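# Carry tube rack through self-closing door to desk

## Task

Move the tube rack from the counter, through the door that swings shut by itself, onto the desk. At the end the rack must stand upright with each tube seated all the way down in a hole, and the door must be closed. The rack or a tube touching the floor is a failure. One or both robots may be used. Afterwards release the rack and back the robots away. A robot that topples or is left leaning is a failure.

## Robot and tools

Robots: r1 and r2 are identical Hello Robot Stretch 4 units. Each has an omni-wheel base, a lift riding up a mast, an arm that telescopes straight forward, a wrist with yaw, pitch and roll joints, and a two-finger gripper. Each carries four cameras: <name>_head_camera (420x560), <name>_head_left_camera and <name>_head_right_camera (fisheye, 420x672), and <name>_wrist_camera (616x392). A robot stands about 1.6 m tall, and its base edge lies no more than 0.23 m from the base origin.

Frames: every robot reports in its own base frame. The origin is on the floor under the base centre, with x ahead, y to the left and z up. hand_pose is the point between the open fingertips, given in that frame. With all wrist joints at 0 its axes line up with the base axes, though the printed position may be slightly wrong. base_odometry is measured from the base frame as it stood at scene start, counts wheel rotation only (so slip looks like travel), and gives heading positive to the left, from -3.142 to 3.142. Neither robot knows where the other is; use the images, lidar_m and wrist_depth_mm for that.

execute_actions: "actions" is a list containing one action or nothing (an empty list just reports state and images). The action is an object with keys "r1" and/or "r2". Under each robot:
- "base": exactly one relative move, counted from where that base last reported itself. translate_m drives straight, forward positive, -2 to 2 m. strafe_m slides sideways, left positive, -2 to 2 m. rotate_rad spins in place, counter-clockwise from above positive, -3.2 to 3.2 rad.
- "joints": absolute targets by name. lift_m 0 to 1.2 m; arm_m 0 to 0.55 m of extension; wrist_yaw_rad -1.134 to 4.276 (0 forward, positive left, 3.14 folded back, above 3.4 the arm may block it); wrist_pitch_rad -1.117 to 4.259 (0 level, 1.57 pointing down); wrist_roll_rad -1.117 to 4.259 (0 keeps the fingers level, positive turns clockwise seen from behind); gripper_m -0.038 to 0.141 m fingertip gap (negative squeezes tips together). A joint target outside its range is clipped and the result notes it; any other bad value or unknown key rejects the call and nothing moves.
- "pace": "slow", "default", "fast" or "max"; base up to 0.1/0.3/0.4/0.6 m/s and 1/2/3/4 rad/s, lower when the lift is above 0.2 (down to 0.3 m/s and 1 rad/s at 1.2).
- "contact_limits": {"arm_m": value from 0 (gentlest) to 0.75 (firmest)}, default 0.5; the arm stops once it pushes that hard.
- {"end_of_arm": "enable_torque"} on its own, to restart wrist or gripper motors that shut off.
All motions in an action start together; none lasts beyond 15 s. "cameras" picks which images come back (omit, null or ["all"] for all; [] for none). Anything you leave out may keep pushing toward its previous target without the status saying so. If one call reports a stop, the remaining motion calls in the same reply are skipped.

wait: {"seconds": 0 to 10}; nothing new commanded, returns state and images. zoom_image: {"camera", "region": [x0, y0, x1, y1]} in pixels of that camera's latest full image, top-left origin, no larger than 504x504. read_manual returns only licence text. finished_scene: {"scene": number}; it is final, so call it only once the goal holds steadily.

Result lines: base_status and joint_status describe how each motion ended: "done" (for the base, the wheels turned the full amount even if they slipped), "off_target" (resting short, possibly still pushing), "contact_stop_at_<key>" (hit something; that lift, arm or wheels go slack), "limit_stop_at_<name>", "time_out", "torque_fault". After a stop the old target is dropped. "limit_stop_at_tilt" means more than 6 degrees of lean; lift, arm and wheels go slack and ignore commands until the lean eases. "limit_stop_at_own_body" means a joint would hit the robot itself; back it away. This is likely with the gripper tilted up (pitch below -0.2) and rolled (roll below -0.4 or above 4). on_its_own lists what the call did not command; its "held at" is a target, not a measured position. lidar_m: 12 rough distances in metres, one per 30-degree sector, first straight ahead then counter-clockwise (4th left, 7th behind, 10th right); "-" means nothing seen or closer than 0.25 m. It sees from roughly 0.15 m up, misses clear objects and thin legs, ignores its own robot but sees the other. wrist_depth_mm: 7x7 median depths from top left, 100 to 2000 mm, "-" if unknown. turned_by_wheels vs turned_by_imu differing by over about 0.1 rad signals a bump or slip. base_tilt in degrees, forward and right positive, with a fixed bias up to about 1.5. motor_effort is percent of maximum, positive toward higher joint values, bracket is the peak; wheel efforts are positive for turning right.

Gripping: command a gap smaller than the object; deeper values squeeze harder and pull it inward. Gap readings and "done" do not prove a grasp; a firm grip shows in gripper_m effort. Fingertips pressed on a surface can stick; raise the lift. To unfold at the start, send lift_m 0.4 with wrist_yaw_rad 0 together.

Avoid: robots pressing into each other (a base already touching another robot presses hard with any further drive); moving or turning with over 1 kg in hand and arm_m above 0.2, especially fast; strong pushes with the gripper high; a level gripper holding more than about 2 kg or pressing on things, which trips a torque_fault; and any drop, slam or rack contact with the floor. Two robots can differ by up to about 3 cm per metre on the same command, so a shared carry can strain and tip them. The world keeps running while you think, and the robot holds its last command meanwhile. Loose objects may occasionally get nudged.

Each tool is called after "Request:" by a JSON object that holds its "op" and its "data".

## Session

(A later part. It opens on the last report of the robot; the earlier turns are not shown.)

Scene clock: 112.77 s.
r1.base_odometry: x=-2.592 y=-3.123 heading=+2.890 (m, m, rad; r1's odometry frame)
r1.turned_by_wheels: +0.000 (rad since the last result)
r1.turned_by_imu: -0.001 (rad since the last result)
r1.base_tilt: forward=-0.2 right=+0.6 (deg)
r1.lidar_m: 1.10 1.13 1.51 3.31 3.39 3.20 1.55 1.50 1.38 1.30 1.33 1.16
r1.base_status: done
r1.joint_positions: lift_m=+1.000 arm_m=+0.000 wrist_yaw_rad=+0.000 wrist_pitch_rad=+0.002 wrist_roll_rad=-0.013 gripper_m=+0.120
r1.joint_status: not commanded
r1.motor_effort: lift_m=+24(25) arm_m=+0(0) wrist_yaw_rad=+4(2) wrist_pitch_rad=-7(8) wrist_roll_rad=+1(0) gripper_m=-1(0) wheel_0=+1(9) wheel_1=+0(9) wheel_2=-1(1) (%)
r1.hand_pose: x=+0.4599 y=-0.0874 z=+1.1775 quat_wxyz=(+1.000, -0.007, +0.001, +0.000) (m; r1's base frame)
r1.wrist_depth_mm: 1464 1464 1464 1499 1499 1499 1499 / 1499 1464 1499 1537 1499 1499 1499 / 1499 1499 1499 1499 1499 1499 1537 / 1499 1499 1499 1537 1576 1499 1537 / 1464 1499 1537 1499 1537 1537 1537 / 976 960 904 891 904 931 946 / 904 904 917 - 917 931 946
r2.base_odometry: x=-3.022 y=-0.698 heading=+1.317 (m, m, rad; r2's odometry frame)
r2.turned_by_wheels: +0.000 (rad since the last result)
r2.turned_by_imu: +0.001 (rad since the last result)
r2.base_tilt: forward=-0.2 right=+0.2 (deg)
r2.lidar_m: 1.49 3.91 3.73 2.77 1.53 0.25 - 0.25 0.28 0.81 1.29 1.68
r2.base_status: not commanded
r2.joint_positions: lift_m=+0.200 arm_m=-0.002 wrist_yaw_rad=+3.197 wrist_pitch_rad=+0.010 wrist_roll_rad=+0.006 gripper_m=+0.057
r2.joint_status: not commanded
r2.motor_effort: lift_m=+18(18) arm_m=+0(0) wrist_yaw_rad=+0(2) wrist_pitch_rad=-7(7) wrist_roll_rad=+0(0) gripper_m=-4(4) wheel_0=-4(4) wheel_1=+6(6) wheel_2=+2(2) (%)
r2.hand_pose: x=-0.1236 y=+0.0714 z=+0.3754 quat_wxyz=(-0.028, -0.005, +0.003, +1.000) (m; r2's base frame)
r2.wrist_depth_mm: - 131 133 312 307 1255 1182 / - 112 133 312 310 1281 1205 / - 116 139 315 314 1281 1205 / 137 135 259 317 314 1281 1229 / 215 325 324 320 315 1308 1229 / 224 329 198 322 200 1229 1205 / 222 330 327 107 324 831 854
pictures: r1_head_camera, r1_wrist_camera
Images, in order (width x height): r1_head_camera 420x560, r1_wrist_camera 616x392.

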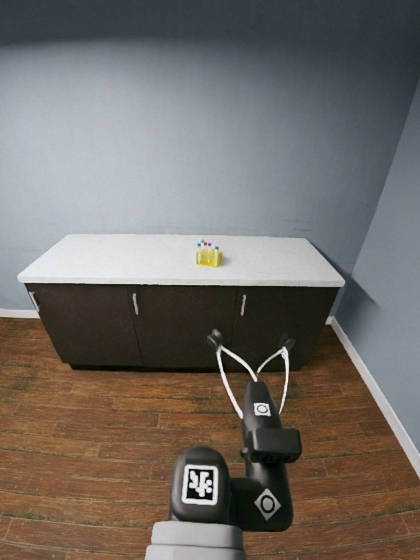

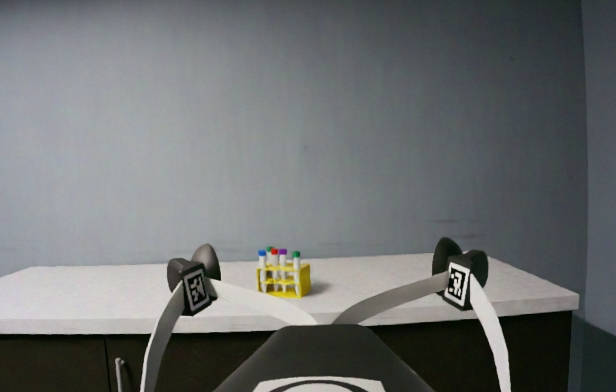

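Request:
{"op": "execute_actions", "data": {"actions": [{"r1":{"base":{"strafe_m":0.08}}}], "cameras": []}}

Request:
{"op": "execute_actions", "data": {"actions": [{"r1":{"base":{"translate_m":0.5},"joints":{"wrist_pitch_rad":0.35,"lift_m":1.05}}}], "cameras": ["r1_head_camera","r1_wrist_camera"]}}

Scene clock: 116.83 s.
r1.base_odometry: x=-2.612 y=-3.201 heading=+2.890 (m, m, rad; r1's odometry frame)
r1.turned_by_wheels: +0.000 (rad since the last result)
r1.turned_by_imu: -0.002 (rad since the last result)
r1.base_tilt: forward=-0.1 right=+0.6 (deg)
r1.lidar_m: 1.09 1.12 2.36 3.23 3.31 3.18 1.64 1.54 1.47 1.38 1.41 1.16
r1.base_status: done
r1.joint_positions: lift_m=+1.000 arm_m=+0.000 wrist_yaw_rad=+0.000 wrist_pitch_rad=+0.002 wrist_roll_rad=-0.013 gripper_m=+0.120
r1.joint_status: not commanded
r1.motor_effort: lift_m=+24(24) arm_m=+0(0) wrist_yaw_rad=+4(5) wrist_pitch_rad=-8(8) wrist_roll_rad=+1(0) gripper_m=+0(1) wheel_0=-1(10) wheel_1=-1(8) wheel_2=+0(0) (%)
r1.hand_pose: x=+0.4599 y=-0.0874 z=+1.1775 quat_wxyz=(+1.000, -0.007, +0.001, +0.000) (m; r1's base frame)
r1.wrist_depth_mm: 1464 1464 1464 1499 1464 1464 1464 / 1499 1499 1499 1499 1537 1464 1499 / 1499 1499 1464 1499 1499 1499 1537 / 1499 1499 1537 1537 1537 1464 1499 / 1499 1537 1499 1537 1537 1281 1537 / 960 946 878 891 904 904 931 / 904 917 917 - 917 931 931
r2.base_odometry: x=-3.022 y=-0.698 heading=+1.317 (m, m, rad; r2's odometry frame)
r2.turned_by_wheels: +0.000 (rad since the last result)
r2.turned_by_imu: +0.002 (rad since the last result)
r2.base_tilt: forward=-0.3 right=+0.3 (deg)
r2.lidar_m: 1.52 3.89 3.74 2.77 1.54 0.25 - 0.25 0.28 0.80 1.30 1.68
r2.base_status: not commanded
r2.joint_positions: lift_m=+0.200 arm_m=-0.002 wrist_yaw_rad=+3.197 wrist_pitch_rad=+0.010 wrist_roll_rad=+0.006 gripper_m=+0.057
r2.joint_status: not commanded
r2.motor_effort: lift_m=+18(18) arm_m=+0(0) wrist_yaw_rad=-1(2) wrist_pitch_rad=-7(8) wrist_roll_rad=+0(0) gripper_m=-4(1) wheel_0=-4(4) wheel_1=+6(6) wheel_2=+2(2) (%)
r2.hand_pose: x=-0.1236 y=+0.0714 z=+0.3754 quat_wxyz=(-0.028, -0.005, +0.003, +1.000) (m; r2's base frame)
r2.wrist_depth_mm: - 132 133 310 307 1255 1182 / - 112 133 312 310 1281 1205 / - 116 139 315 312 1281 1205 / 137 135 260 317 315 1281 1205 / 215 325 320 320 315 1308 1229 / 224 329 198 324 199 1205 1182 / 221 330 329 107 322 820 854
pictures: none
No camera images: the call's "cameras" was empty. Leave "cameras" out to get every camera's image.

Scene clock: 120.00 s.
r1.base_odometry: x=-3.096 y=-3.076 heading=+2.890 (m, m, rad; r1's odometry frame)
r1.turned_by_wheels: +0.000 (rad since the last result)
r1.turned_by_imu: -0.003 (rad since the last result)
r1.base_tilt: forward=-0.1 right=+0.7 (deg)
r1.lidar_m: 0.59 0.61 0.81 3.26 3.34 3.72 2.04 2.01 1.42 1.34 0.93 0.64
r1.base_status: done
r1.joint_positions: lift_m=+1.050 arm_m=+0.000 wrist_yaw_rad=+0.000 wrist_pitch_rad=+0.352 wrist_roll_rad=-0.013 gripper_m=+0.120
r1.joint_status: all done
r1.motor_effort: lift_m=+25(27) arm_m=+0(0) wrist_yaw_rad=+5(4) wrist_pitch_rad=-7(6) wrist_roll_rad=-1(1) gripper_m=-2(1) wheel_0=+1(7) wheel_1=+0(8) wheel_2=+2(8) (%)
r1.hand_pose: x=+0.4422 y=-0.0874 z=+1.1284 quat_wxyz=(+0.985, -0.007, +0.175, +0.001) (m; r1's base frame)
r1.wrist_depth_mm: 904 917 917 917 917 917 931 / 946 960 960 976 976 991 976 / 1008 1008 1008 1042 1025 1042 1042 / 960 946 917 854 854 842 809 / 699 691 647 603 640 591 615 / 539 539 492 508 480 484 496 / 477 477 480 - 521 535 549
r2.base_odometry: x=-3.022 y=-0.698 heading=+1.317 (m, m, rad; r2's odometry frame)
r2.turned_by_wheels: +0.000 (rad since the last result)
r2.turned_by_imu: +0.001 (rad since the last result)
r2.base_tilt: forward=-0.3 right=+0.3 (deg)
r2.lidar_m: 1.98 3.91 3.74 2.78 1.51 0.25 - 0.25 0.26 0.82 1.29 1.65
r2.base_status: not commanded
r2.joint_positions: lift_m=+0.200 arm_m=-0.002 wrist_yaw_rad=+3.197 wrist_pitch_rad=+0.010 wrist_roll_rad=+0.006 gripper_m=+0.057
r2.joint_status: not commanded
r2.motor_effort: lift_m=+18(18) arm_m=+0(0) wrist_yaw_rad=-2(3) wrist_pitch_rad=-7(7) wrist_roll_rad=+0(1) gripper_m=-1(2) wheel_0=-4(4) wheel_1=+6(6) wheel_2=+2(2) (%)
r2.hand_pose: x=-0.1236 y=+0.0714 z=+0.3754 quat_wxyz=(-0.028, -0.005, +0.003, +1.000) (m; r2's base frame)
r2.wrist_depth_mm: - 132 133 310 309 1255 1205 / - 112 133 312 309 1255 1205 / - 116 139 317 312 1255 1205 / 137 135 262 317 317 1308 1229 / 216 325 324 320 317 1308 1205 / 224 329 198 322 200 1229 1205 / 222 330 327 107 322 820 854
pictures: r1_head_camera, r1_wrist_camera
Images, in order (width x height): r1_head_camera 420x560, r1_wrist_camera 616x392.

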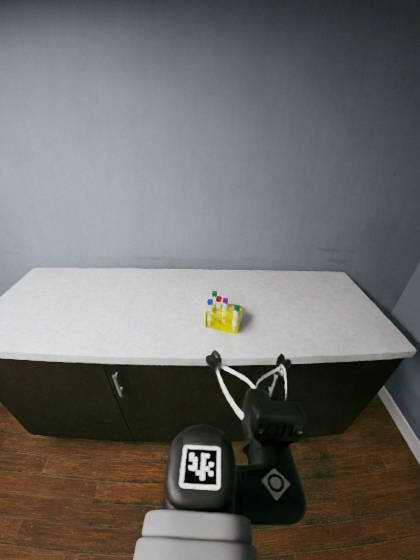

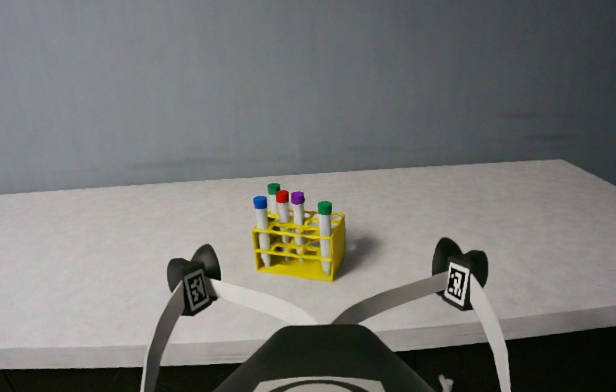

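Request:
{"op": "zoom_image", "data": {"camera": "r1_wrist_camera", "region": [230,160,380,300]}}

Region (230, 160, 380, 300) of r1_wrist_camera's 616x392 image, scaled by 3.360; it fills the top 470 rows of this view, and the rest is white.

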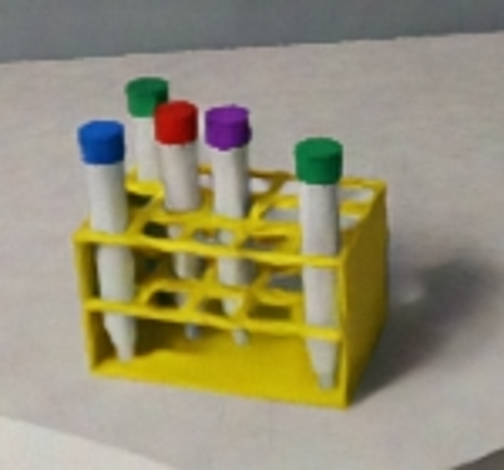

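Request:
{"op": "execute_actions", "data": {"actions": [{"r1":{"base":{"rotate_rad":-0.22},"joints":{"gripper_m":0.141}}}], "cameras": []}}

Request:
{"op": "execute_actions", "data": {"actions": [{"r1":{"base":{"strafe_m":0.185}}}], "cameras": []}}

Request:
{"op": "execute_actions", "data": {"actions": [{"r1":{"base":{"translate_m":0.15},"joints":{"lift_m":0.97}}}], "cameras": ["r1_head_camera","r1_wrist_camera"]}}

Scene clock: 128.37 s.
r1.base_odometry: x=-3.096 y=-3.076 heading=+2.671 (m, m, rad; r1's odometry frame)
r1.turned_by_wheels: -0.219 (rad since the last result)
r1.turned_by_imu: -0.219 (rad since the last result)
r1.base_tilt: forward=-0.2 right=+0.6 (deg)
r1.lidar_m: 0.58 0.60 0.70 2.47 3.25 3.77 3.51 2.03 1.59 1.34 1.34 0.73
r1.base_status: done
r1.joint_positions: lift_m=+1.050 arm_m=+0.000 wrist_yaw_rad=+0.000 wrist_pitch_rad=+0.352 wrist_roll_rad=-0.013 gripper_m=+0.141
r1.joint_status: all done
r1.motor_effort: lift_m=+25(25) arm_m=+0(0) wrist_yaw_rad=+2(3) wrist_pitch_rad=-8(6) wrist_roll_rad=-1(0) gripper_m=+1(1) wheel_0=+2(5) wheel_1=+2(6) wheel_2=+3(5) (%)
r1.hand_pose: x=+0.4422 y=-0.0874 z=+1.1284 quat_wxyz=(+0.985, -0.007, +0.175, +0.001) (m; r1's base frame)
r1.wrist_depth_mm: 842 891 931 976 1025 1098 1160 / 866 917 960 1042 1098 1182 1229 / 917 976 1025 1098 1160 1229 1255 / 946 946 917 891 866 842 1255 / 699 647 603 661 647 609 647 / 544 517 488 508 554 615 691 / 459 473 504 - 634 676 759
r2.base_odometry: x=-3.022 y=-0.698 heading=+1.317 (m, m, rad; r2's odometry frame)
r2.turned_by_wheels: +0.000 (rad since the last result)
r2.turned_by_imu: +0.002 (rad since the last result)
r2.base_tilt: forward=-0.1 right=+0.4 (deg)
r2.lidar_m: 1.99 3.92 3.75 2.78 1.51 0.25 - 0.25 0.25 0.81 1.28 1.66
r2.base_status: not commanded
r2.joint_positions: lift_m=+0.200 arm_m=-0.002 wrist_yaw_rad=+3.197 wrist_pitch_rad=+0.010 wrist_roll_rad=+0.006 gripper_m=+0.057
r2.joint_status: not commanded
r2.motor_effort: lift_m=+18(18) arm_m=+0(0) wrist_yaw_rad=-1(1) wrist_pitch_rad=-7(8) wrist_roll_rad=+0(0) gripper_m=-1(2) wheel_0=-4(4) wheel_1=+6(6) wheel_2=+2(2) (%)
r2.hand_pose: x=-0.1236 y=+0.0714 z=+0.3754 quat_wxyz=(-0.028, -0.005, +0.003, +1.000) (m; r2's base frame)
r2.wrist_depth_mm: - 131 133 310 309 1229 1182 / - 112 133 312 310 1255 1182 / - 116 139 314 312 1281 1205 / 137 135 260 317 315 1281 1229 / 215 325 322 320 315 1308 1229 / 224 327 198 322 199 1205 1182 / 222 329 327 107 322 820 854
pictures: none
No camera images: the call's "cameras" was empty. Leave "cameras" out to get every camera's image.

Scene clock: 130.27 s.
r1.base_odometry: x=-3.180 y=-3.241 heading=+2.671 (m, m, rad; r1's odometry frame)
r1.turned_by_wheels: +0.000 (rad since the last result)
r1.turned_by_imu: +0.000 (rad since the last result)
r1.base_tilt: forward=-0.1 right=+0.6 (deg)
r1.lidar_m: 0.54 0.55 0.64 2.36 3.09 3.56 3.56 2.10 1.78 1.53 1.52 0.66
r1.base_status: done
r1.joint_positions: lift_m=+1.050 arm_m=+0.000 wrist_yaw_rad=+0.000 wrist_pitch_rad=+0.352 wrist_roll_rad=-0.013 gripper_m=+0.141
r1.joint_status: not commanded
r1.motor_effort: lift_m=+25(25) arm_m=+0(0) wrist_yaw_rad=+4(3) wrist_pitch_rad=-9(7) wrist_roll_rad=+0(0) gripper_m=-1(1) wheel_0=-1(8) wheel_1=+1(10) wheel_2=+1(3) (%)
r1.hand_pose: x=+0.4422 y=-0.0874 z=+1.1284 quat_wxyz=(+0.985, -0.007, +0.175, +0.001) (m; r1's base frame)
r1.wrist_depth_mm: 798 831 891 946 991 1060 1098 / 854 866 931 991 1042 1098 1160 / 878 931 976 1025 1078 1160 1255 / 917 946 904 866 866 831 820 / 699 683 661 597 640 609 615 / 544 517 496 488 496 517 609 / 449 439 452 - 554 597 668
r2.base_odometry: x=-3.022 y=-0.698 heading=+1.317 (m, m, rad; r2's odometry frame)
r2.turned_by_wheels: +0.000 (rad since the last result)
r2.turned_by_imu: +0.001 (rad since the last result)
r2.base_tilt: forward=-0.3 right=+0.1 (deg)
r2.lidar_m: 2.08 3.91 3.73 2.79 1.50 0.25 - 0.25 0.25 0.80 1.27 1.69
r2.base_status: not commanded
r2.joint_positions: lift_m=+0.200 arm_m=-0.002 wrist_yaw_rad=+3.197 wrist_pitch_rad=+0.010 wrist_roll_rad=+0.006 gripper_m=+0.057
r2.joint_status: not commanded
r2.motor_effort: lift_m=+18(18) arm_m=+0(0) wrist_yaw_rad=-1(2) wrist_pitch_rad=-7(8) wrist_roll_rad=-1(0) gripper_m=-3(6) wheel_0=-4(4) wheel_1=+6(6) wheel_2=+2(2) (%)
r2.hand_pose: x=-0.1236 y=+0.0714 z=+0.3754 quat_wxyz=(-0.028, -0.005, +0.003, +1.000) (m; r2's base frame)
r2.wrist_depth_mm: - 131 133 310 309 1255 1160 / - 112 133 314 310 1255 1205 / - 116 139 314 312 1281 1229 / 137 135 260 317 314 1281 1229 / 215 327 322 320 315 1281 1229 / 224 329 198 324 199 1205 1182 / 222 330 329 107 322 820 854
pictures: none
No camera images: the call's "cameras" was empty. Leave "cameras" out to get every camera's image.

Scene clock: 132.10 s.
r1.base_odometry: x=-3.313 y=-3.173 heading=+2.671 (m, m, rad; r1's odometry frame)
r1.turned_by_wheels: +0.000 (rad since the last result)
r1.turned_by_imu: -0.001 (rad since the last result)
r1.base_tilt: forward=-0.2 right=+0.7 (deg)
r1.lidar_m: 0.40 0.40 0.48 0.83 3.13 3.59 3.70 2.24 1.75 1.49 0.87 0.49
r1.base_status: done
r1.joint_positions: lift_m=+0.970 arm_m=+0.000 wrist_yaw_rad=+0.000 wrist_pitch_rad=+0.352 wrist_roll_rad=-0.013 gripper_m=+0.141
r1.joint_status: all done
r1.motor_effort: lift_m=+16(21) arm_m=+0(0) wrist_yaw_rad=+4(3) wrist_pitch_rad=-7(5) wrist_roll_rad=+0(1) gripper_m=-3(0) wheel_0=+2(6) wheel_1=+2(9) wheel_2=-1(8) (%)
r1.hand_pose: x=+0.4422 y=-0.0874 z=+1.0491 quat_wxyz=(+0.985, -0.007, +0.175, +0.001) (m; r1's base frame)
r1.wrist_depth_mm: 683 715 759 798 854 891 946 / 723 759 798 842 878 946 1008 / 750 788 842 878 931 946 1025 / 759 723 668 430 668 647 627 / 535 535 469 415 496 466 477 / 421 399 379 377 370 359 379 / 349 343 353 - 340 342 404
r2.base_odometry: x=-3.022 y=-0.698 heading=+1.317 (m, m, rad; r2's odometry frame)
r2.turned_by_wheels: +0.000 (rad since the last result)
r2.turned_by_imu: +0.001 (rad since the last result)
r2.base_tilt: forward=-0.3 right=+0.3 (deg)
r2.lidar_m: 2.21 3.92 3.75 2.78 1.54 0.25 - 0.25 0.27 0.80 1.27 1.69
r2.base_status: not commanded
r2.joint_positions: lift_m=+0.200 arm_m=-0.002 wrist_yaw_rad=+3.197 wrist_pitch_rad=+0.010 wrist_roll_rad=+0.006 gripper_m=+0.057
r2.joint_status: not commanded
r2.motor_effort: lift_m=+18(18) arm_m=+0(0) wrist_yaw_rad=+0(2) wrist_pitch_rad=-7(7) wrist_roll_rad=+0(0) gripper_m=-4(2) wheel_0=-4(4) wheel_1=+6(6) wheel_2=+2(2) (%)
r2.hand_pose: x=-0.1236 y=+0.0714 z=+0.3754 quat_wxyz=(-0.028, -0.005, +0.003, +1.000) (m; r2's base frame)
r2.wrist_depth_mm: - 131 133 309 307 1255 1182 / - 112 133 312 310 1281 1205 / - 116 139 315 312 1281 1229 / 137 135 262 319 315 1281 1229 / 215 325 322 320 317 1281 1229 / 224 329 198 322 199 1229 1182 / 221 330 327 107 322 820 842
pictures: r1_head_camera, r1_wrist_camera
Images, in order (width x height): r1_head_camera 420x560, r1_wrist_camera 616x392.

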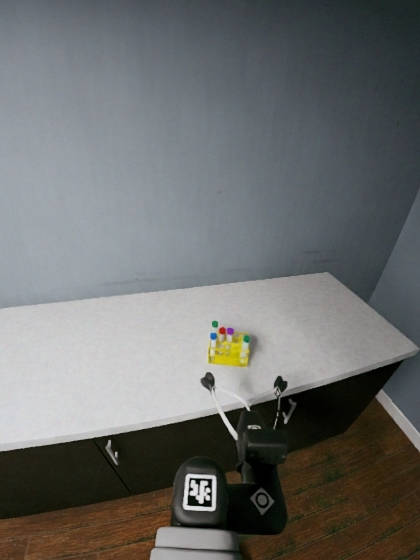

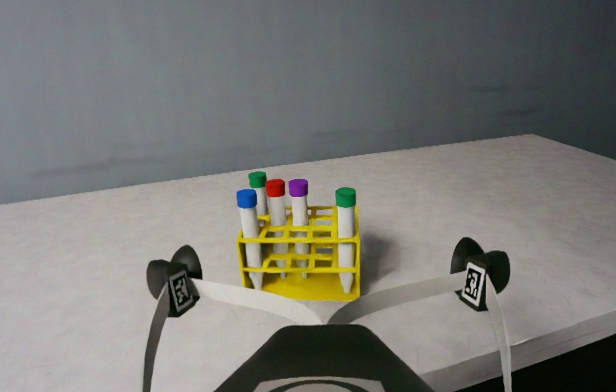

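Request:
{"op": "execute_actions", "data": {"actions": [{"r1":{"base":{"strafe_m":0.02},"joints":{"lift_m":0.89}}}], "cameras": ["r1_wrist_camera"]}}

Request:
{"op": "execute_actions", "data": {"actions": [{"r1":{"joints":{"arm_m":0.08},"pace":"slow"}}], "cameras": ["r1_wrist_camera","r1_head_camera"]}}

Scene clock: 137.13 s.
r1.base_odometry: x=-3.322 y=-3.191 heading=+2.671 (m, m, rad; r1's odometry frame)
r1.turned_by_wheels: +0.000 (rad since the last result)
r1.turned_by_imu: -0.002 (rad since the last result)
r1.base_tilt: forward=-0.2 right=+0.6 (deg)
r1.lidar_m: 0.39 0.40 0.44 0.79 3.11 3.57 3.70 2.26 1.77 1.52 0.84 0.49
r1.base_status: done
r1.joint_positions: lift_m=+0.890 arm_m=+0.000 wrist_yaw_rad=+0.000 wrist_pitch_rad=+0.352 wrist_roll_rad=-0.013 gripper_m=+0.141
r1.joint_status: all done
r1.motor_effort: lift_m=+16(15) arm_m=+0(0) wrist_yaw_rad=+3(3) wrist_pitch_rad=-6(6) wrist_roll_rad=-1(1) gripper_m=+2(1) wheel_0=+1(6) wheel_1=+0(10) wheel_2=+0(0) (%)
r1.hand_pose: x=+0.4422 y=-0.0874 z=+0.9691 quat_wxyz=(+0.985, -0.007, +0.175, +0.001) (m; r1's base frame)
r1.wrist_depth_mm: 676 715 750 809 831 891 931 / 715 741 798 831 866 946 976 / 741 759 750 387 634 676 654 / 530 512 492 415 439 452 445 / 379 373 366 359 351 330 334 / 294 281 267 266 278 293 362 / 245 242 252 - 329 359 389
r2.base_odometry: x=-3.022 y=-0.698 heading=+1.317 (m, m, rad; r2's odometry frame)
r2.turned_by_wheels: +0.000 (rad since the last result)
r2.turned_by_imu: +0.002 (rad since the last result)
r2.base_tilt: forward=-0.4 right=+0.3 (deg)
r2.lidar_m: 2.23 3.90 3.74 2.78 1.53 0.25 - 0.25 0.27 0.80 1.27 1.66
r2.base_status: not commanded
r2.joint_positions: lift_m=+0.200 arm_m=-0.002 wrist_yaw_rad=+3.197 wrist_pitch_rad=+0.010 wrist_roll_rad=+0.006 gripper_m=+0.057
r2.joint_status: not commanded
r2.motor_effort: lift_m=+18(18) arm_m=+0(0) wrist_yaw_rad=-2(1) wrist_pitch_rad=-8(7) wrist_roll_rad=+0(1) gripper_m=-4(5) wheel_0=-4(4) wheel_1=+6(6) wheel_2=+2(2) (%)
r2.hand_pose: x=-0.1236 y=+0.0714 z=+0.3754 quat_wxyz=(-0.028, -0.005, +0.003, +1.000) (m; r2's base frame)
r2.wrist_depth_mm: - 131 133 310 309 1255 1182 / - 112 133 314 310 1281 1205 / - 116 139 315 312 1281 1205 / 137 135 260 319 315 1281 1205 / 215 325 324 320 317 1308 1229 / 224 329 198 322 200 1229 1205 / 221 330 329 107 322 820 854
pictures: r1_wrist_camera
Images, in order (width x height): r1_wrist_camera 616x392.

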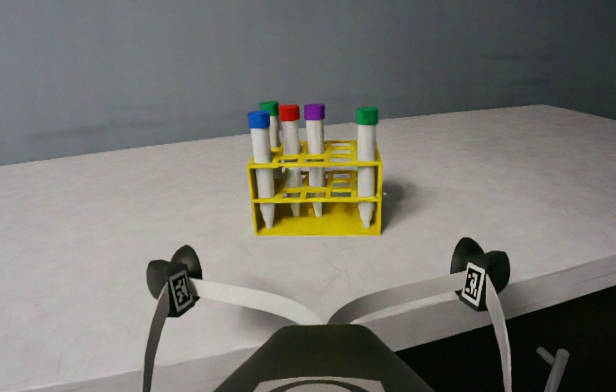

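Scene clock: 139.20 s.
r1.base_odometry: x=-3.322 y=-3.191 heading=+2.671 (m, m, rad; r1's odometry frame)
r1.turned_by_wheels: +0.000 (rad since the last result)
r1.turned_by_imu: -0.001 (rad since the last result)
r1.base_tilt: forward=-0.1 right=+0.6 (deg)
r1.lidar_m: 0.40 0.39 0.45 0.80 3.10 3.58 3.70 2.24 1.76 1.50 0.85 0.47
r1.base_status: not commanded
r1.joint_positions: lift_m=+0.890 arm_m=+0.079 wrist_yaw_rad=+0.000 wrist_pitch_rad=+0.352 wrist_roll_rad=-0.013 gripper_m=+0.141
r1.joint_status: all done
r1.motor_effort: lift_m=+16(16) arm_m=+8(7) wrist_yaw_rad=+3(5) wrist_pitch_rad=-6(6) wrist_roll_rad=+0(1) gripper_m=+0(1) wheel_0=+1(2) wheel_1=+1(1) wheel_2=+0(0) (%)
r1.hand_pose: x=+0.5203 y=-0.0874 z=+0.9691 quat_wxyz=(+0.985, -0.007, +0.175, +0.001) (m; r1's base frame)
r1.wrist_depth_mm: 615 654 691 723 768 820 854 / 647 683 715 759 809 854 904 / 683 707 691 359 640 676 654 / 525 512 462 322 349 449 442 / 377 370 330 334 329 329 334 / 293 279 267 265 258 252 266 / 244 239 247 - 238 230 229
r2.base_odometry: x=-3.022 y=-0.698 heading=+1.317 (m, m, rad; r2's odometry frame)
r2.turned_by_wheels: +0.000 (rad since the last result)
r2.turned_by_imu: +0.001 (rad since the last result)
r2.base_tilt: forward=-0.3 right=+0.4 (deg)
r2.lidar_m: 2.22 3.90 3.72 2.81 1.51 0.25 - 0.25 0.29 0.80 1.28 1.67
r2.base_status: not commanded
r2.joint_positions: lift_m=+0.200 arm_m=-0.002 wrist_yaw_rad=+3.197 wrist_pitch_rad=+0.010 wrist_roll_rad=+0.006 gripper_m=+0.057
r2.joint_status: not commanded
r2.motor_effort: lift_m=+18(18) arm_m=+0(0) wrist_yaw_rad=+0(1) wrist_pitch_rad=-7(7) wrist_roll_rad=+0(1) gripper_m=-5(3) wheel_0=-4(4) wheel_1=+6(6) wheel_2=+2(2) (%)
r2.hand_pose: x=-0.1236 y=+0.0714 z=+0.3754 quat_wxyz=(-0.028, -0.005, +0.003, +1.000) (m; r2's base frame)
r2.wrist_depth_mm: - 131 133 310 307 1255 1182 / - 112 133 314 310 1255 1205 / - 116 139 315 312 1281 1205 / 137 135 260 319 315 1308 1229 / 216 327 322 320 315 1281 1255 / 224 329 198 322 199 1229 1205 / 222 329 329 107 324 809 842
pictures: r1_head_camera, r1_wrist_camera
Images, in order (width x height): r1_head_camera 420x560, r1_wrist_camera 616x392.

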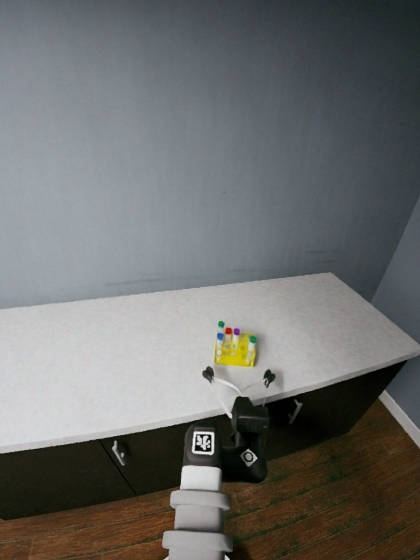

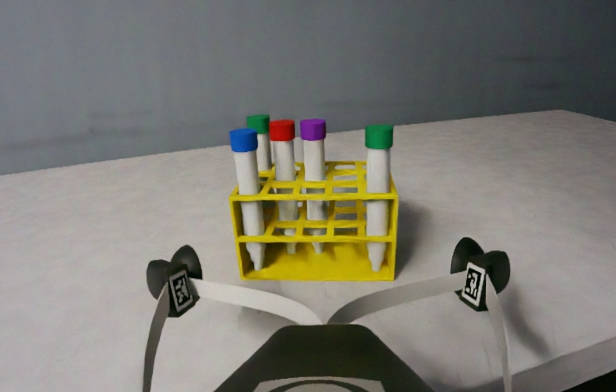

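Request:
{"op": "execute_actions", "data": {"actions": [{"r1":{"joints":{"arm_m":0.15},"pace":"slow"}}], "cameras": ["r1_wrist_camera","r1_head_camera"]}}

Scene clock: 143.27 s.
r1.base_odometry: x=-3.322 y=-3.191 heading=+2.671 (m, m, rad; r1's odometry frame)
r1.turned_by_wheels: +0.000 (rad since the last result)
r1.turned_by_imu: -0.002 (rad since the last result)
r1.base_tilt: forward=-0.1 right=+0.6 (deg)
r1.lidar_m: 0.40 0.38 0.46 0.78 3.10 3.59 3.69 2.24 1.76 1.51 0.84 0.47
r1.base_status: not commanded
r1.joint_positions: lift_m=+0.890 arm_m=+0.149 wrist_yaw_rad=+0.000 wrist_pitch_rad=+0.352 wrist_roll_rad=-0.013 gripper_m=+0.141
r1.joint_status: all done
r1.motor_effort: lift_m=+16(16) arm_m=+8(7) wrist_yaw_rad=+1(3) wrist_pitch_rad=-5(5) wrist_roll_rad=+0(0) gripper_m=-1(1) wheel_0=+1(1) wheel_1=+1(1) wheel_2=+0(0) (%)
r1.hand_pose: x=+0.5903 y=-0.0874 z=+0.9691 quat_wxyz=(+0.985, -0.007, +0.175, +0.001) (m; r1's base frame)
r1.wrist_depth_mm: 564 597 627 661 699 741 768 / 597 627 654 691 732 788 820 / 615 661 668 715 691 668 654 / 525 508 277 252 260 452 439 / 377 373 240 259 244 327 330 / 293 278 249 234 242 252 265 / 245 239 246 - 237 230 224
r2.base_odometry: x=-3.022 y=-0.698 heading=+1.317 (m, m, rad; r2's odometry frame)
r2.turned_by_wheels: +0.000 (rad since the last result)
r2.turned_by_imu: +0.002 (rad since the last result)
r2.base_tilt: forward=-0.1 right=+0.4 (deg)
r2.lidar_m: 2.23 3.91 3.73 2.77 1.54 0.25 - 0.25 0.27 0.79 1.29 1.65
r2.base_status: not commanded
r2.joint_positions: lift_m=+0.200 arm_m=-0.002 wrist_yaw_rad=+3.197 wrist_pitch_rad=+0.010 wrist_roll_rad=+0.006 gripper_m=+0.057
r2.joint_status: not commanded
r2.motor_effort: lift_m=+18(18) arm_m=+0(1) wrist_yaw_rad=-1(1) wrist_pitch_rad=-8(8) wrist_roll_rad=-1(0) gripper_m=-4(1) wheel_0=-4(4) wheel_1=+6(6) wheel_2=+2(2) (%)
r2.hand_pose: x=-0.1236 y=+0.0714 z=+0.3754 quat_wxyz=(-0.028, -0.005, +0.003, +1.000) (m; r2's base frame)
r2.wrist_depth_mm: - 132 133 310 307 1229 1182 / - 112 133 312 310 1255 1182 / - 116 139 314 314 1255 1205 / 137 135 260 319 315 1308 1229 / 215 327 322 320 317 1281 1229 / 224 327 198 320 199 1205 1182 / 221 330 329 107 322 820 854
pictures: r1_head_camera, r1_wrist_camera
Images, in order (width x height): r1_head_camera 420x560, r1_wrist_camera 616x392.

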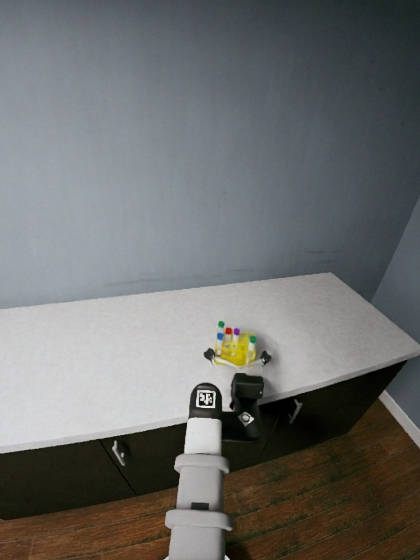

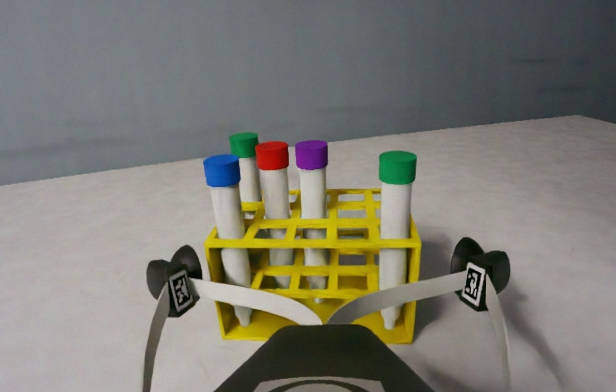

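Request:
{"op": "execute_actions", "data": {"actions": [{"r1":{"joints":{"arm_m":0.195},"pace":"slow"}}], "cameras": ["r1_wrist_camera","r1_head_camera"]}}

Scene clock: 146.47 s.
r1.base_odometry: x=-3.322 y=-3.191 heading=+2.671 (m, m, rad; r1's odometry frame)
r1.turned_by_wheels: +0.000 (rad since the last result)
r1.turned_by_imu: -0.001 (rad since the last result)
r1.base_tilt: forward=-0.1 right=+0.7 (deg)
r1.lidar_m: 0.40 0.40 0.46 0.79 3.11 3.59 3.70 2.26 1.76 1.51 0.85 0.47
r1.base_status: not commanded
r1.joint_positions: lift_m=+0.890 arm_m=+0.194 wrist_yaw_rad=+0.000 wrist_pitch_rad=+0.352 wrist_roll_rad=-0.013 gripper_m=+0.141
r1.joint_status: all done
r1.motor_effort: lift_m=+16(16) arm_m=+8(5) wrist_yaw_rad=+4(4) wrist_pitch_rad=-9(8) wrist_roll_rad=+0(1) gripper_m=-1(0) wheel_0=+1(1) wheel_1=+0(1) wheel_2=+0(0) (%)
r1.hand_pose: x=+0.6353 y=-0.0874 z=+0.9691 quat_wxyz=(+0.985, -0.007, +0.175, +0.001) (m; r1's base frame)
r1.wrist_depth_mm: 530 559 585 615 661 691 732 / 559 591 615 654 691 741 778 / 591 615 640 676 699 668 654 / 521 504 242 221 259 452 439 / 377 368 206 221 195 320 330 / 293 279 218 230 202 253 266 / 243 238 237 - 220 230 224
r2.base_odometry: x=-3.022 y=-0.698 heading=+1.317 (m, m, rad; r2's odometry frame)
r2.turned_by_wheels: +0.000 (rad since the last result)
r2.turned_by_imu: +0.001 (rad since the last result)
r2.base_tilt: forward=-0.2 right=+0.4 (deg)
r2.lidar_m: 2.22 3.90 3.74 2.79 1.52 0.25 - 0.25 0.25 0.76 1.28 1.69
r2.base_status: not commanded
r2.joint_positions: lift_m=+0.200 arm_m=-0.002 wrist_yaw_rad=+3.197 wrist_pitch_rad=+0.010 wrist_roll_rad=+0.006 gripper_m=+0.057
r2.joint_status: not commanded
r2.motor_effort: lift_m=+18(18) arm_m=+0(0) wrist_yaw_rad=+1(2) wrist_pitch_rad=-8(7) wrist_roll_rad=-1(0) gripper_m=-4(2) wheel_0=-4(4) wheel_1=+5(6) wheel_2=+3(2) (%)
r2.hand_pose: x=-0.1236 y=+0.0714 z=+0.3754 quat_wxyz=(-0.028, -0.005, +0.003, +1.000) (m; r2's base frame)
r2.wrist_depth_mm: - 131 133 310 307 1255 1205 / - 112 133 314 309 1255 1205 / - 116 139 315 312 1255 1205 / 137 135 260 317 315 1308 1229 / 216 327 322 320 317 1308 1229 / 224 329 198 322 199 1229 1205 / 222 330 329 107 320 820 842
pictures: r1_head_camera, r1_wrist_camera
Images, in order (width x height): r1_head_camera 420x560, r1_wrist_camera 616x392.

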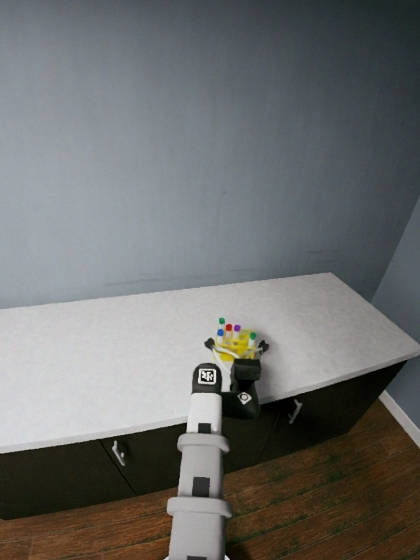

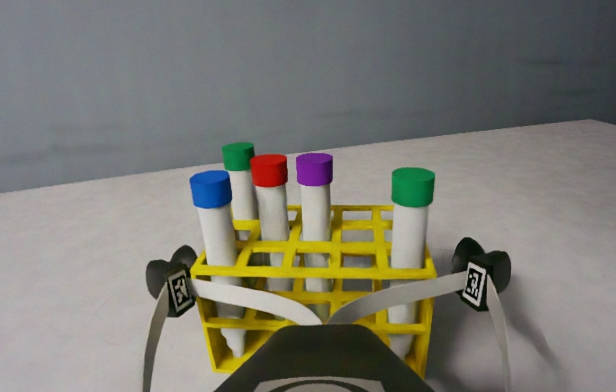

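Request:
{"op": "execute_actions", "data": {"actions": [{"r1":{"joints":{"gripper_m":0.07},"pace":"slow"}}], "cameras": ["r1_wrist_camera","r1_head_camera"]}}

Request:
{"op": "execute_actions", "data": {"actions": [{"r1":{"joints":{"lift_m":0.93},"pace":"slow"}}], "cameras": ["r1_wrist_camera","r1_head_camera"]}}

Scene clock: 151.50 s.
r1.base_odometry: x=-3.322 y=-3.191 heading=+2.671 (m, m, rad; r1's odometry frame)
r1.turned_by_wheels: +0.000 (rad since the last result)
r1.turned_by_imu: -0.002 (rad since the last result)
r1.base_tilt: forward=-0.1 right=+0.6 (deg)
r1.lidar_m: 0.40 0.40 0.46 0.80 3.11 3.56 3.69 2.24 1.77 1.51 0.85 0.47
r1.base_status: not commanded
r1.joint_positions: lift_m=+0.890 arm_m=+0.194 wrist_yaw_rad=+0.000 wrist_pitch_rad=+0.353 wrist_roll_rad=-0.013 gripper_m=+0.071
r1.joint_status: all done
r1.motor_effort: lift_m=+16(16) arm_m=+8(8) wrist_yaw_rad=+3(4) wrist_pitch_rad=-12(12) wrist_roll_rad=+0(0) gripper_m=-29(23) wheel_0=+2(1) wheel_1=+1(0) wheel_2=+1(0) (%)
r1.hand_pose: x=+0.6352 y=-0.0874 z=+0.9688 quat_wxyz=(+0.984, -0.007, +0.176, +0.001) (m; r1's base frame)
r1.wrist_depth_mm: 530 559 585 621 654 691 732 / 554 585 615 654 699 723 778 / 580 609 640 668 683 661 647 / 521 508 198 204 249 442 439 / 375 370 193 209 187 336 329 / 291 186 196 221 193 183 262 / 242 237 227 - 209 224 -
r2.base_odometry: x=-3.022 y=-0.698 heading=+1.317 (m, m, rad; r2's odometry frame)
r2.turned_by_wheels: +0.000 (rad since the last result)
r2.turned_by_imu: +0.002 (rad since the last result)
r2.base_tilt: forward=-0.2 right=+0.3 (deg)
r2.lidar_m: 2.20 3.88 3.73 2.78 1.51 0.25 - 0.25 0.28 0.81 1.28 1.67
r2.base_status: not commanded
r2.joint_positions: lift_m=+0.200 arm_m=-0.002 wrist_yaw_rad=+3.197 wrist_pitch_rad=+0.010 wrist_roll_rad=+0.006 gripper_m=+0.057
r2.joint_status: not commanded
r2.motor_effort: lift_m=+18(18) arm_m=+0(0) wrist_yaw_rad=+0(1) wrist_pitch_rad=-7(7) wrist_roll_rad=+0(0) gripper_m=-2(6) wheel_0=-4(4) wheel_1=+6(6) wheel_2=+2(2) (%)
r2.hand_pose: x=-0.1236 y=+0.0714 z=+0.3754 quat_wxyz=(-0.028, -0.005, +0.003, +1.000) (m; r2's base frame)
r2.wrist_depth_mm: - 132 133 310 307 1255 1182 / - 112 133 314 310 1255 1229 / - 116 139 315 312 1255 1205 / 137 135 262 317 315 1281 1229 / 215 325 322 320 315 1281 1229 / 224 327 198 324 199 1205 1205 / 222 329 329 107 322 809 854
pictures: r1_head_camera, r1_wrist_camera
Images, in order (width x height): r1_head_camera 420x560, r1_wrist_camera 616x392.

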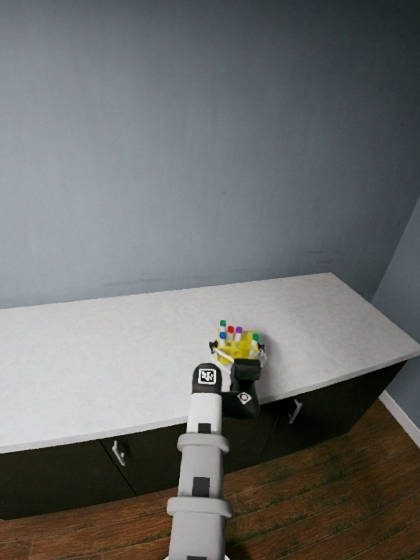

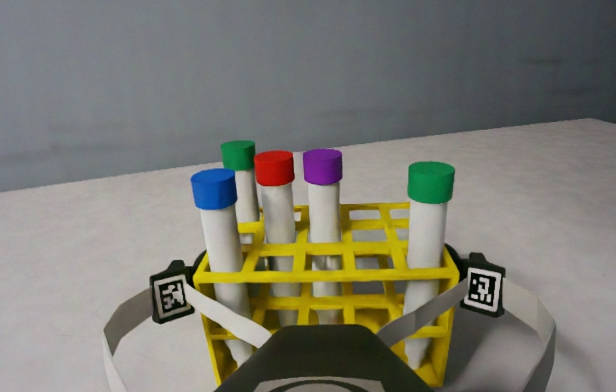

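Scene clock: 152.67 s.
r1.base_odometry: x=-3.322 y=-3.191 heading=+2.671 (m, m, rad; r1's odometry frame)
r1.turned_by_wheels: +0.000 (rad since the last result)
r1.turned_by_imu: +0.000 (rad since the last result)
r1.base_tilt: forward=-0.2 right=+0.7 (deg)
r1.lidar_m: 0.41 0.40 0.47 0.79 3.11 3.58 3.70 2.23 1.75 1.51 0.84 0.48
r1.base_status: not commanded
r1.joint_positions: lift_m=+0.930 arm_m=+0.194 wrist_yaw_rad=+0.000 wrist_pitch_rad=+0.353 wrist_roll_rad=-0.013 gripper_m=+0.071
r1.joint_status: all done
r1.motor_effort: lift_m=+26(25) arm_m=+8(8) wrist_yaw_rad=+3(3) wrist_pitch_rad=-12(11) wrist_roll_rad=+1(1) gripper_m=-23(27) wheel_0=+2(1) wheel_1=+0(0) wheel_2=+0(0) (%)
r1.hand_pose: x=+0.6352 y=-0.0874 z=+1.0079 quat_wxyz=(+0.984, -0.007, +0.176, +0.001) (m; r1's base frame)
r1.wrist_depth_mm: 535 559 585 627 654 691 732 / 554 585 615 654 691 741 768 / 580 615 640 683 732 759 788 / 609 615 199 204 249 535 525 / 455 442 194 208 188 407 397 / 351 186 196 223 192 183 319 / 293 286 251 - 209 271 -
r2.base_odometry: x=-3.022 y=-0.698 heading=+1.317 (m, m, rad; r2's odometry frame)
r2.turned_by_wheels: +0.000 (rad since the last result)
r2.turned_by_imu: +0.000 (rad since the last result)
r2.base_tilt: forward=-0.3 right=+0.4 (deg)
r2.lidar_m: 2.21 3.90 3.72 2.79 1.54 0.25 - 0.25 0.26 0.80 1.28 1.66
r2.base_status: not commanded
r2.joint_positions: lift_m=+0.200 arm_m=-0.002 wrist_yaw_rad=+3.197 wrist_pitch_rad=+0.010 wrist_roll_rad=+0.006 gripper_m=+0.057
r2.joint_status: not commanded
r2.motor_effort: lift_m=+18(18) arm_m=+0(0) wrist_yaw_rad=+0(1) wrist_pitch_rad=-7(7) wrist_roll_rad=-1(0) gripper_m=-2(3) wheel_0=-4(4) wheel_1=+6(6) wheel_2=+2(2) (%)
r2.hand_pose: x=-0.1236 y=+0.0714 z=+0.3754 quat_wxyz=(-0.028, -0.005, +0.003, +1.000) (m; r2's base frame)
r2.wrist_depth_mm: - 131 133 312 307 1229 1182 / - 112 133 314 310 1281 1205 / - 116 139 315 312 1255 1229 / 137 135 260 317 315 1308 1229 / 215 325 322 320 317 1308 1229 / 224 329 198 320 199 1205 1205 / 221 330 327 108 322 820 854
pictures: r1_head_camera, r1_wrist_camera
Images, in order (width x height): r1_head_camera 420x560, r1_wrist_camera 616x392.

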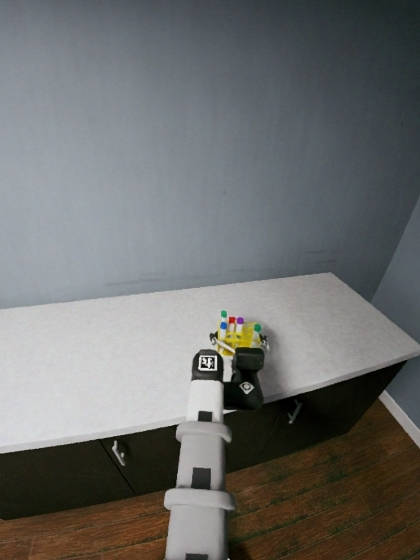

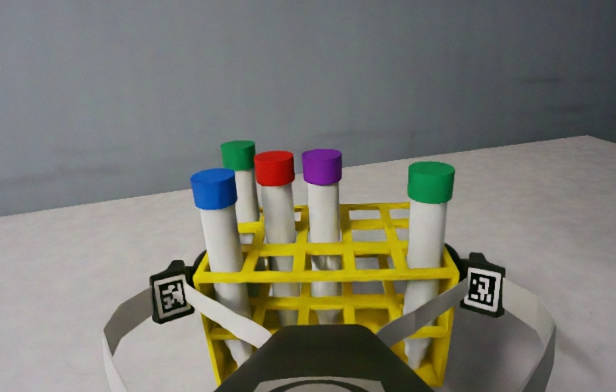

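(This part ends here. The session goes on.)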